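# Reorient a pinched object within the right hand

## Task

An object sits pinched between the right thumb and index finger. Rotate it inside that hand until its orientation relative to the hand matches the two goal pictures, with the end that currently protrudes farther from the pinch pointing the way they show. Only this hand may touch it (the wrist camera, its bracket and the arm's final link count as the hand); the task fails if the object contacts anything else or leaves the hand. To finish, keep it motionless in a firm grip for a moment, palm pointing straight down, with no hand motor reporting "moving", then declare it done. A loose grip at the end fails the task. Nothing may be knocked or placed off the table.

## Robot and tools

Robot: the upper body of a humanoid on a stand past the table's -x edge (x = 0.18 m). Only the right arm (7 joints) and its five-finger hand move. The shoulder sits roughly 0.28 m above the pelvis, 0.14 m toward -y and 0.06 m toward +x, and the hand point reaches no farther than 0.59 m from it. Joint limits and load limits are printed in the results; the two wrist joints tolerate only 4.4 N m, so heavy contact or large wrist loads can trigger a torque fault that freezes the arm for 10 s.

Scene frame: table top at z = 0, +z up, +x away from the robot, robot's right side toward -y. State lines give end_effector_position (m) and end_effector_quat_wxyz in this frame. Printed positions can be somewhat off at long reach.

Hand point frame: a point 0.05 m in front of the palm, where index pad and thumb tip meet in a pinch. Its +z runs along straightened fingers, +y points out of the palm, +x points across the palm away from the thumb. So "palm facing straight down" means hand +y aligned with scene -z. Fingers extend 0.06-0.07 m past the point along +z; a wrist bracket on the little-finger side protrudes 0.03 m further along +y and 0.11 m across the palm.

A row: 14 numbers, each in [-1, 1], order dx, dy, dz, rx, ry, rz, little, ring, middle, index, thumb_bend, thumb_turn, force_limit, speed. The first six are an offset (not a pose) in the hand point's own axes, counted from the hand point pose in the most recent result that showed it (or, before any such result, or for later calls in the same reply, from where the robot is when the action begins). Scale: 1.0 = 0.6 m for dx..dz and 180 degrees for the rotation vector rx, ry, rz. Every row in an action is measured from that same base, not chained. Sending all-zero offsets drives the hand back to the base pose; it is not a pause. Each step the commanded pose is clipped to 70 mm and 16 degrees from the measured pose, and position is favoured over orientation if both can't be met.

Hand numbers are absolute targets: for little, ring, middle, index, thumb_bend, +1 is straight/open and -1 fully curled; for thumb_turn, +1 places the thumb beside the palm, -1 opposite the fingers. A pinch is roughly index -0.22, thumb_bend -0.75, thumb_turn -0.57. force_limit maps -1..+1 linearly to about 0..10 N at the fingertip (0..15 N for both thumb motors) and only stops closing motors. speed maps -1..+1 to near zero..full (full travel in 0.6 s). A motor starts only when its target changes by 0.01 or more, keeps going after the action until it reaches the target or hits force_limit, then locks (holding at least 15 N). Repeating identical numbers keeps the grip. To grip harder, raise force_limit and send a target further closed than hand_measured; to loosen, send one more open than hand_measured. Close slowly (speed -0.9 or below) for a gentle grip, since fast fingers overshoot.

Tools:
- execute_actions {"actions": [...], "pictures": bool}: an empty list just reports the state; one item {"rows": [[14 numbers], ...], "steps": n} runs up to 15 rows/steps at 1/30 s each (default 15, last row repeats); one item {"steps": n} without rows waits up to 300 steps counted from the previous result, reply time included.
- move {"target": [one 14-number row], "speed": m/s 0.002-0.5, default 0.25, turning up to twice that in rad/s}: straight path toward the offset pose, 0.5-10 s long; hand numbers are sent at the start. It does not avoid obstacles, and the hand can lag or overshoot the speed. The result adds a "move:" line: done, off_target, moving, held or fault, plus limits such as paced (pose clipped) or held (steps blocked), and distance to target.
- wait {"seconds": 0-10}: lets time pass, sending nothing new.
- zoom_image {"camera": "cam_head" or "cam_wrist", "region": [x0, y0, x1, y1]}: pixels, origin top-left, at most 504x504.
- show_instructions {}: shows the reference images again.
- finished_scene {"scene": current scene number}: ends and grades the scene; irreversible.

Result lines: hand_measured, hand_stopped_by (moving, target, force, stalled, fault), hand_load_n (fingertip load, positive when pushed open), hand_force_limit, hand_speed, each six values in motor order. A lost grip shows only as loads dropping near 0. "pose unreachable" means the clearance check altered or blocked a command; HELD marks steps not fully sent. "Hand target" gives the pose the controller is heading to. MOTOR HOT warns from 90 °C; at 120 °C the arm drops (OVER-TEMPERATURE FAULT). Cameras: cam_head 672x504, cam_wrist 616x616 fisheye.

Avoid: letting the object touch anything but the hand, dropping it, opening all fingers at once, fast moves into contact, big wrist loads, and knocking anything off the table. Simulation time runs while the operator thinks.

Each tool is called after "Request:" as a command line: name --argument value for each argument, lists and objects as JSON in quotes; but a table of rows of numbers goes row by row, as --pt "numbers of a row", without its own name.

Reference images:

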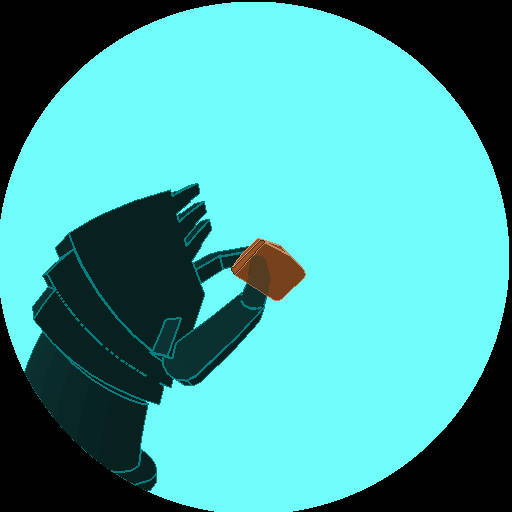

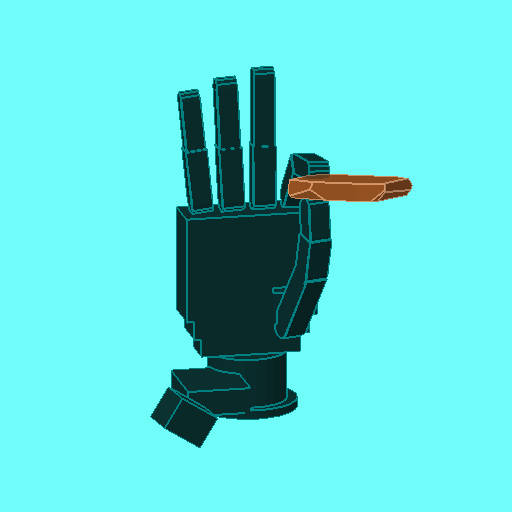

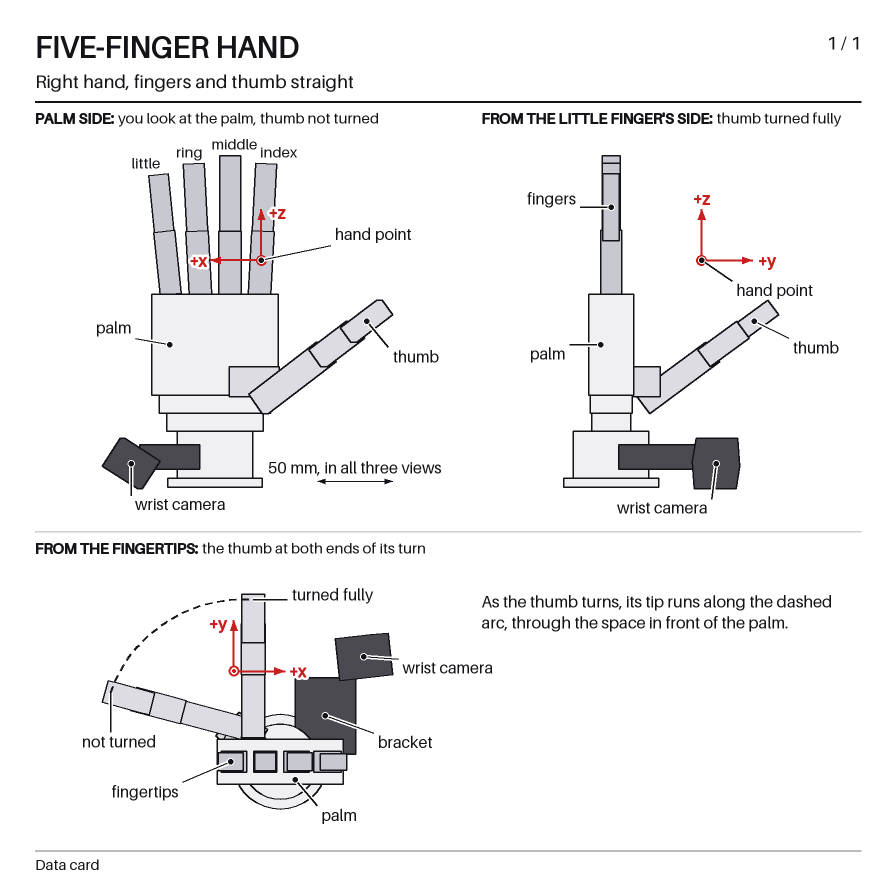

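## Session

Request:
execute_actions --actions '[]'

Scene clock: 0.00 s of 6000.00 s.
end_effector_position=(+0.3644, -0.0362, +0.3416) hand_measured=(+1.000, +1.000, +1.000, -0.044, -0.750, -0.570) hand_load_n=(+0.0, +0.0, +0.0, +5.0, +0.5, +0.0) hand_stopped_by=(target, target, target, target, target, target) hand_force_limit=0.00 hand_speed=-0.80 end_effector_quat_wxyz=(+0.653, -0.613, +0.324, -0.303)
Joint positions: [-0.821 -1.161  0.21  -0.682 -0.17   0.355  0.469]
Joint velocities: [0.    0.008 0.012 0.009 0.009 0.    0.   ]
Joint torques (N m, as the arm reports them, + toward a larger angle): no reading
Motor temperatures (°C, as the motors report them): [38 41 40 36 40 30 24]
Hand target: +0.364, -0.036, +0.342; +0.653, -0.613, +0.324, -0.303

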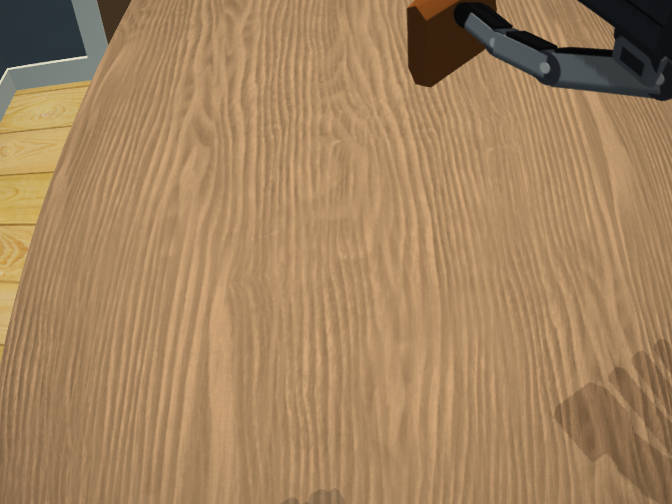

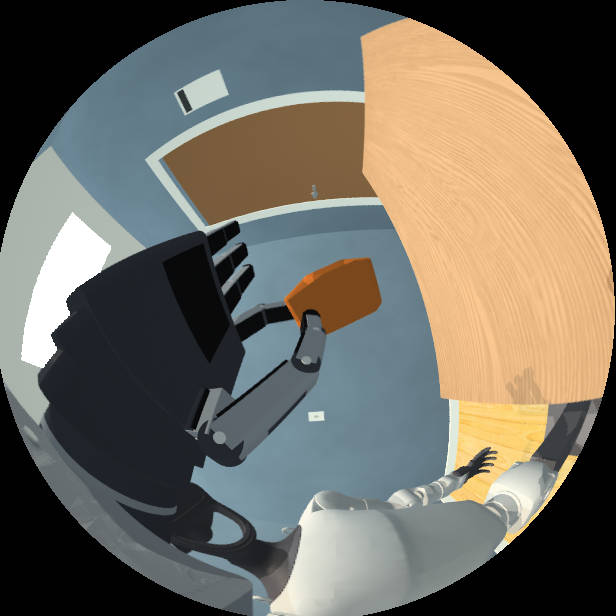

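Request:
zoom_image --camera "cam_wrist" --region '[220,220,420,420]'

Region (220, 220, 420, 420) of cam_wrist's 616x616 image, scaled by 2.520, with more detail than that image has.

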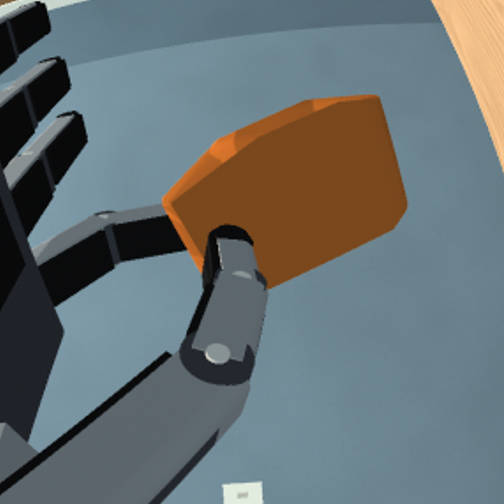

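Request:
move --target '[0,0,0,0,0,-0.3,1,1,1,-0.044,-0.75,-0.57,0,-0.9]' --speed 0.3

Request:
execute_actions --actions '[{"rows":[[0,0,0,0,0,0,1,1,1,-0.034,-0.75,-0.57,0,-0.95]],"steps":15}]'

Scene clock: 9.33 s of 6000.00 s.
end_effector_position=(+0.3617, -0.0323, +0.3413) hand_measured=(+1.000, +1.000, +1.000, -0.042, -0.750, -0.570) hand_load_n=(+0.0, +0.0, +0.0, +4.5, +0.5, +0.0) hand_stopped_by=(target, target, target, target, target, target) hand_force_limit=0.00 hand_speed=-0.90 end_effector_quat_wxyz=(-0.451, +0.694, -0.004, +0.560)
Joint positions: [-1.139 -1.277  0.619 -0.87  -0.954  0.222  0.672]
Joint velocities: [ 0.008  0.02  -0.011  0.002  0.005  0.     0.002]
Joint torques (N m, as the arm reports them, + toward a larger angle): [-2.82 -1.13 -1.97 -0.08 -0.78  0.67 -0.21]
Motor temperatures (°C, as the motors report them): [40 42 41 36 40 30 24]
Hand target: +0.361, -0.031, +0.342; -0.451, +0.694, -0.001, +0.561
Off the commanded pose: 0.005 m, 1 deg.
After step 90, 4.37 s passed at rest.
move: off_target

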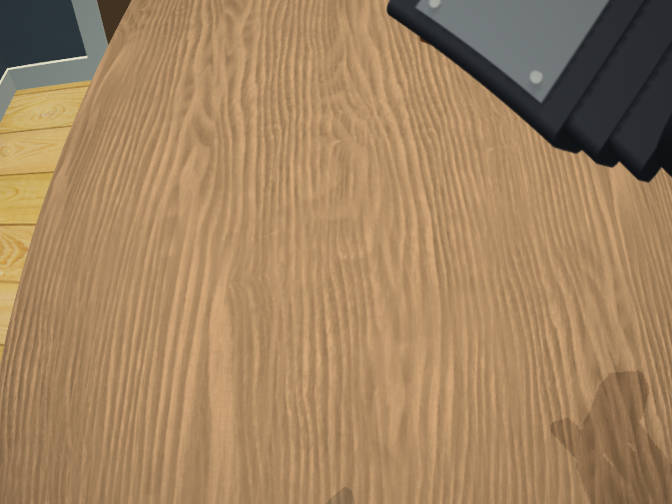

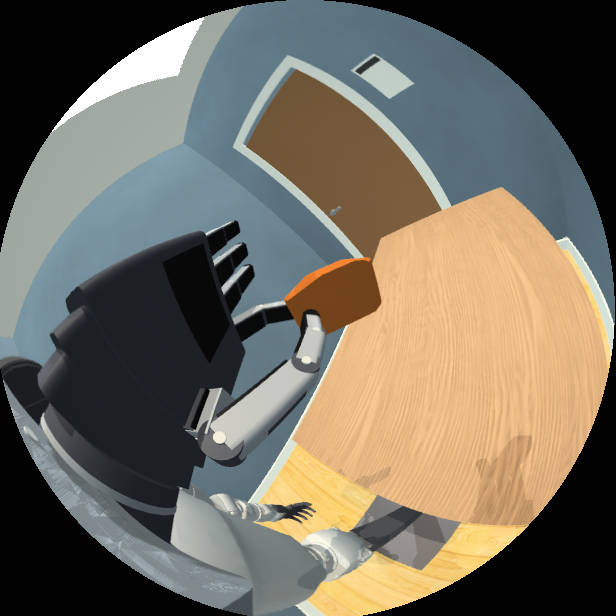

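Scene clock: 9.83 s of 6000.00 s.
end_effector_position=(+0.3617, -0.0323, +0.3413) hand_measured=(+1.000, +1.000, +1.000, -0.034, -0.750, -0.570) hand_load_n=(+0.0, +0.0, +0.0, +1.0, +0.5, +0.0) hand_stopped_by=(target, target, target, target, target, target) hand_force_limit=0.00 hand_speed=-0.95 end_effector_quat_wxyz=(-0.451, +0.694, -0.004, +0.560)
Joint positions: [-1.139 -1.277  0.619 -0.87  -0.954  0.222  0.672]
Joint velocities: [ 0.005 -0.002  0.002 -0.005  0.005  0.     0.   ]
Joint torques (N m, as the arm reports them, + toward a larger angle): [-2.8  -1.31 -2.15  0.02 -0.32  0.69 -0.3 ]
Motor temperatures (°C, as the motors report them): [40 42 41 36 40 30 24]
Hand target: +0.362, -0.032, +0.341; -0.451, +0.694, -0.004, +0.560
Off the commanded pose: 0.000 m, 0 deg.
Steps of this call (steps 1 to 15: all 15 steps of this action). Readings (end_effector_position | what the end effector reports):
1: (+0.3617, -0.0323, +0.3413) | hand_measured=(+1.000, +1.000, +1.000, -0.042, -0.750, -0.570) hand_load_n=(+0.0, +0.0, +0.0, +4.5, +0.5, +0.0) hand_stopped_by=(target, target, target, moving, target, target) hand_force_limit=0.00 hand_speed=-0.95
2: (+0.3617, -0.0323, +0.3413) | hand_measured=(+1.000, +1.000, +1.000, -0.042, -0.750, -0.570) hand_load_n=(+0.0, +0.0, +0.0, +4.5, +0.5, +0.0) hand_stopped_by=(target, target, target, moving, target, target) hand_force_limit=0.00 hand_speed=-0.95
4: (+0.3617, -0.0323, +0.3413) | hand_measured=(+1.000, +1.000, +1.000, -0.040, -0.750, -0.570) hand_load_n=(+0.0, +0.0, +0.0, +3.5, +0.0, +0.0) hand_stopped_by=(target, target, target, moving, target, target) hand_force_limit=0.00 hand_speed=-0.95
8: (+0.3617, -0.0323, +0.3413) | hand_measured=(+1.000, +1.000, +1.000, -0.034, -0.750, -0.570) hand_load_n=(+0.0, +0.0, +0.0, +1.0, +0.5, +0.0) hand_stopped_by=(target, target, target, moving, target, target) hand_force_limit=0.00 hand_speed=-0.95
15: the state above

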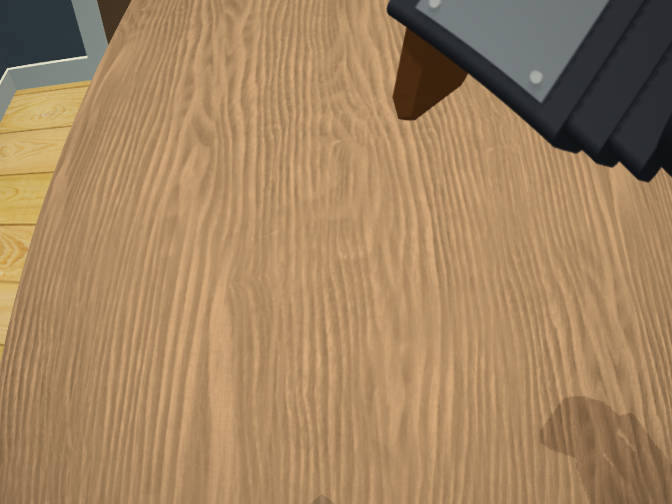

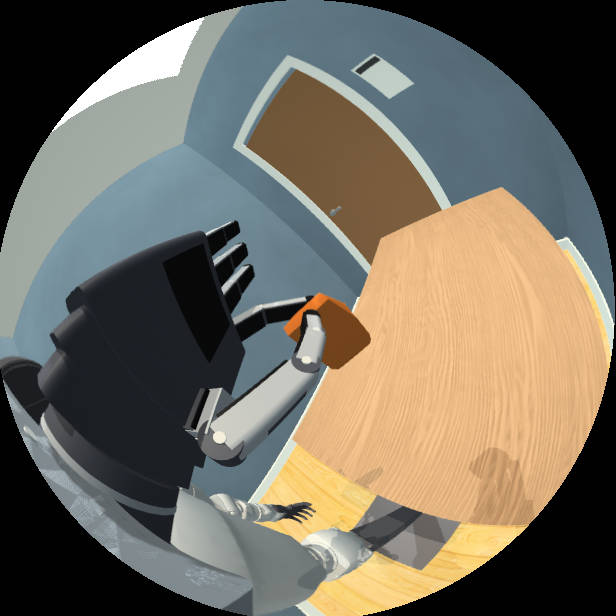

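Request:
execute_actions --actions '[{"rows":[[0,0,0,0,0,0,1,1,1,-0.06,-0.75,-0.57,0.1,-0.95]],"steps":15}]'

Request:
zoom_image --camera "cam_wrist" --region '[220,220,420,420]'

Request:
show_instructions

Scene clock: 12.33 s of 6000.00 s.
end_effector_position=(+0.3617, -0.0323, +0.3413) hand_measured=(+1.000, +1.000, +1.000, -0.048, -0.750, -0.570) hand_load_n=(+0.0, +0.0, +0.0, +6.0, +1.5, +0.5) hand_stopped_by=(target, target, target, force, target, target) hand_force_limit=0.10 hand_speed=-0.95 end_effector_quat_wxyz=(-0.451, +0.694, -0.004, +0.560)
Joint positions: [-1.139 -1.277  0.619 -0.87  -0.954  0.222  0.672]
Joint velocities: [-0.006 -0.002 -0.003  0.011 -0.018  0.     0.   ]
Joint torques (N m, as the arm reports them, + toward a larger angle): [-2.78 -1.34 -2.12 -0.06 -0.54  0.71 -0.31]
Motor temperatures (°C, as the motors report them): [40 42 41 36 40 30 24]
Hand target: +0.362, -0.032, +0.341; -0.451, +0.694, -0.004, +0.560
Off the commanded pose: 0.000 m, 0 deg.
Steps of this call (steps 1 to 60: nothing new was sent; steps 61 to 75: all 15 steps of this action). Readings (end_effector_position | what the end effector reports):
61: (+0.3617, -0.0323, +0.3413) | hand_measured=(+1.000, +1.000, +1.000, -0.034, -0.750, -0.570) hand_load_n=(+0.0, +0.0, +0.0, +1.0, +0.5, +0.0) hand_stopped_by=(target, target, target, moving, target, target) hand_force_limit=0.10 hand_speed=-0.95
62: (+0.3617, -0.0323, +0.3413) | hand_measured=(+1.000, +1.000, +1.000, -0.034, -0.750, -0.570) hand_load_n=(+0.0, +0.0, +0.0, +1.0, +0.5, +0.0) hand_stopped_by=(target, target, target, moving, target, target) hand_force_limit=0.10 hand_speed=-0.95
64: (+0.3617, -0.0323, +0.3413) | hand_measured=(+1.000, +1.000, +1.000, -0.036, -0.750, -0.570) hand_load_n=(+0.0, +0.0, +0.0, +2.0, +1.0, +0.0) hand_stopped_by=(target, target, target, moving, target, target) hand_force_limit=0.10 hand_speed=-0.95
68: (+0.3617, -0.0323, +0.3413) | hand_measured=(+1.000, +1.000, +1.000, -0.046, -0.750, -0.570) hand_load_n=(+0.0, +0.0, +0.0, +5.5, +1.5, +0.5) hand_stopped_by=(target, target, target, moving, target, target) hand_force_limit=0.10 hand_speed=-0.95
75: the state above

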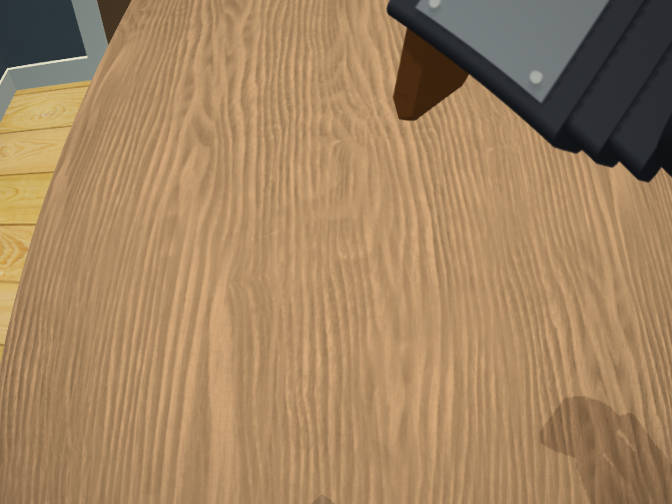

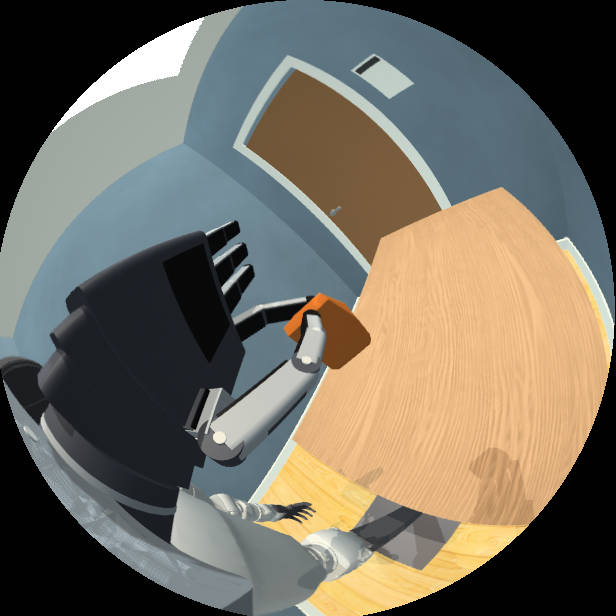

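Region (220, 220, 420, 420) of cam_wrist's 616x616 image, scaled by 2.520, with more detail than that image has.

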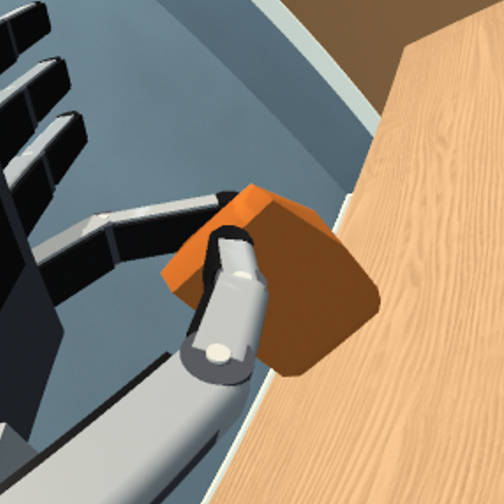

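Reference images for this scene: goal picture from the wrist camera place, goal picture looking into the palm, FIVE-FINGER HAND page 1.

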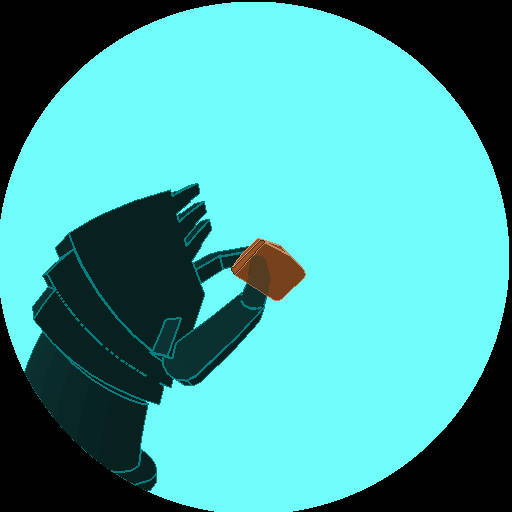

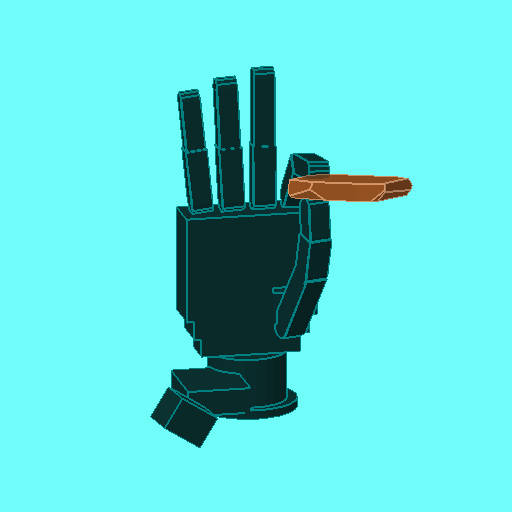

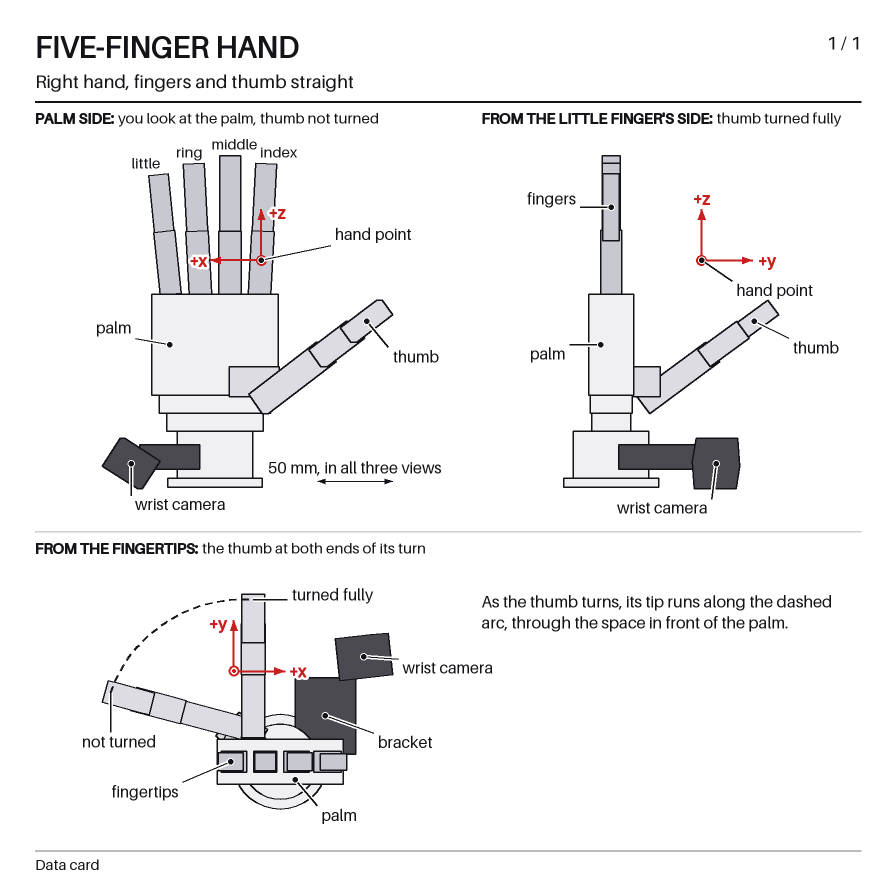

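Request:
move --target '[0,0,0,-0.01,0,0.283,1,1,1,-0.075,-0.75,-0.57,0.5,-0.95]' --speed 0.25

Request:
zoom_image --camera "cam_wrist" --region '[220,220,420,420]'

Scene clock: 18.10 s of 6000.00 s.
end_effector_position=(+0.3645, -0.0365, +0.3415) hand_measured=(+1.000, +1.000, +1.000, -0.052, -0.748, -0.570) hand_load_n=(+0.0, +0.0, +0.0, +7.5, +2.0, +0.0) hand_stopped_by=(target, target, target, force, target, target) hand_force_limit=0.50 hand_speed=-0.95 end_effector_quat_wxyz=(+0.633, -0.629, +0.316, -0.321)
Joint positions: [-0.878 -1.175  0.243 -0.704 -0.209  0.395  0.523]
Joint velocities: [-0.002  0.008 -0.006  0.003  0.008  0.     0.   ]
Joint torques (N m, as the arm reports them, + toward a larger angle): [-2.82 -1.48 -2.28 -0.24 -0.13  0.05 -0.63]
Motor temperatures (°C, as the motors report them): [41 42 42 36 40 30 24]
Hand target: +0.365, -0.037, +0.341; +0.635, -0.628, +0.318, -0.319
Off the commanded pose: 0.005 m, 1 deg.
After step 90, 0.63 s passed at rest.
move: off_target

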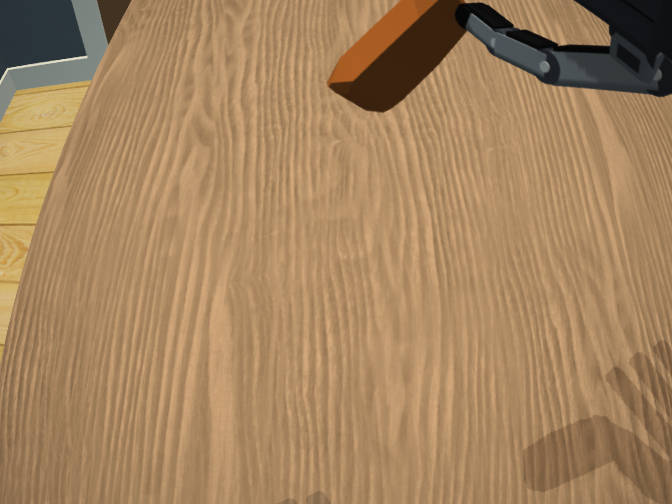

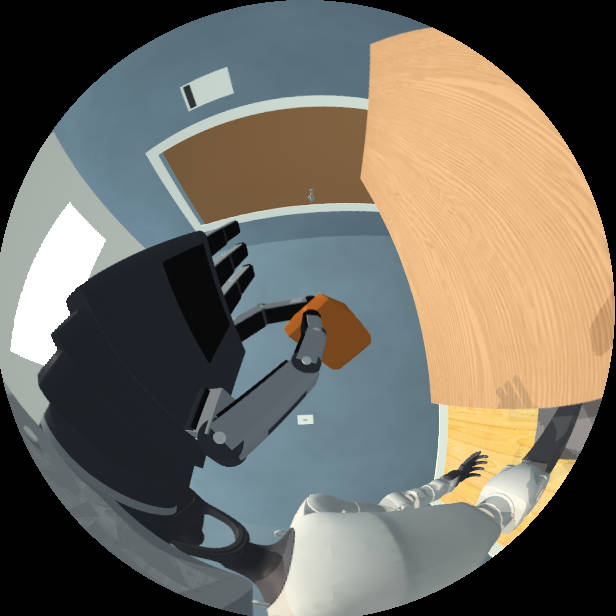

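Region (220, 220, 420, 420) of cam_wrist's 616x616 image, scaled by 2.520, with more detail than that image has.

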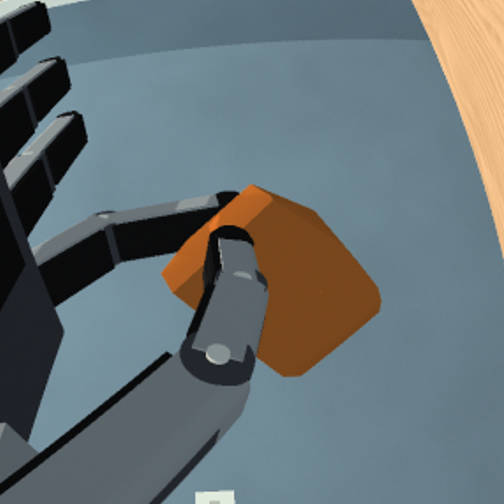

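Request:
wait --seconds 1

Request:
finished_scene --scene 1

Scene clock: 21.07 s of 6000.00 s.
end_effector_position=(+0.3645, -0.0364, +0.3415) hand_measured=(+1.000, +1.000, +1.000, -0.052, -0.748, -0.570) hand_load_n=(+0.0, +0.0, +0.0, +7.5, +2.0, +0.0) hand_stopped_by=(target, target, target, force, target, target) hand_force_limit=0.50 hand_speed=-0.95 end_effector_quat_wxyz=(+0.634, -0.629, +0.316, -0.321)
Joint positions: [-0.878 -1.175  0.243 -0.704 -0.209  0.395  0.523]
Joint velocities: [ 0.012  0.012 -0.008  0.     0.008  0.     0.   ]
Joint torques (N m, as the arm reports them, + toward a larger angle): [-2.61 -1.49 -2.34 -0.43 -0.11  0.02 -0.59]
Motor temperatures (°C, as the motors report them): [41 42 42 36 40 30 24]
Hand target: +0.365, -0.037, +0.341; +0.635, -0.628, +0.318, -0.319
Off the commanded pose: 0.005 m, 1 deg.
Steps of this call (steps 1 to 89: nothing new was sent). Readings (end_effector_position | what the end effector reports):
1: (+0.3645, -0.0364, +0.3415) | hand_measured=(+1.000, +1.000, +1.000, -0.052, -0.748, -0.570) hand_load_n=(+0.0, +0.0, +0.0, +7.5, +2.0, +0.0) hand_stopped_by=(target, target, target, force, target, target) hand_force_limit=0.50 hand_speed=-0.95
2: (+0.3645, -0.0364, +0.3415) | hand_measured=(+1.000, +1.000, +1.000, -0.052, -0.748, -0.570) hand_load_n=(+0.0, +0.0, +0.0, +7.5, +2.0, +0.0) hand_stopped_by=(target, target, target, force, target, target) hand_force_limit=0.50 hand_speed=-0.95
4: (+0.3645, -0.0364, +0.3415) | hand_measured=(+1.000, +1.000, +1.000, -0.052, -0.748, -0.570) hand_load_n=(+0.0, +0.0, +0.0, +7.5, +2.0, +0.0) hand_stopped_by=(target, target, target, force, target, target) hand_force_limit=0.50 hand_speed=-0.95
8: (+0.3645, -0.0364, +0.3415) | hand_measured=(+1.000, +1.000, +1.000, -0.052, -0.748, -0.570) hand_load_n=(+0.0, +0.0, +0.0, +7.5, +2.0, +0.0) hand_stopped_by=(target, target, target, force, target, target) hand_force_limit=0.50 hand_speed=-0.95
89: the state above

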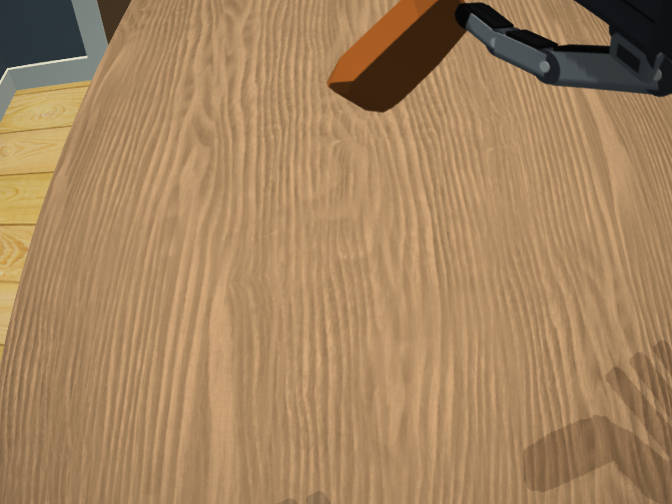

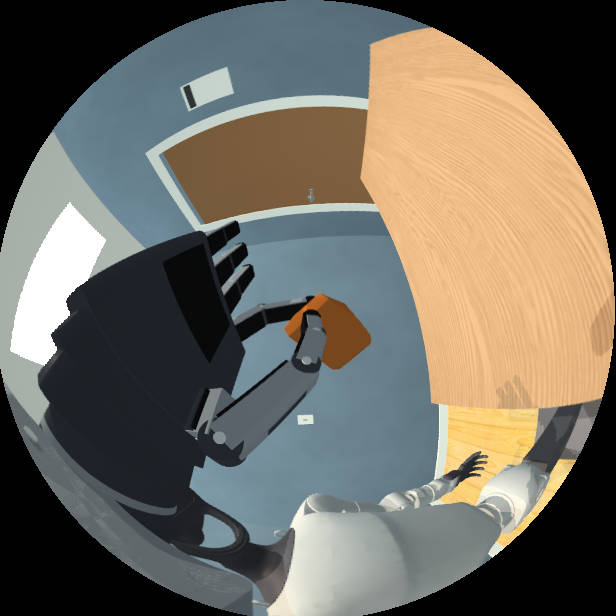

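The scene is finished: the task was done.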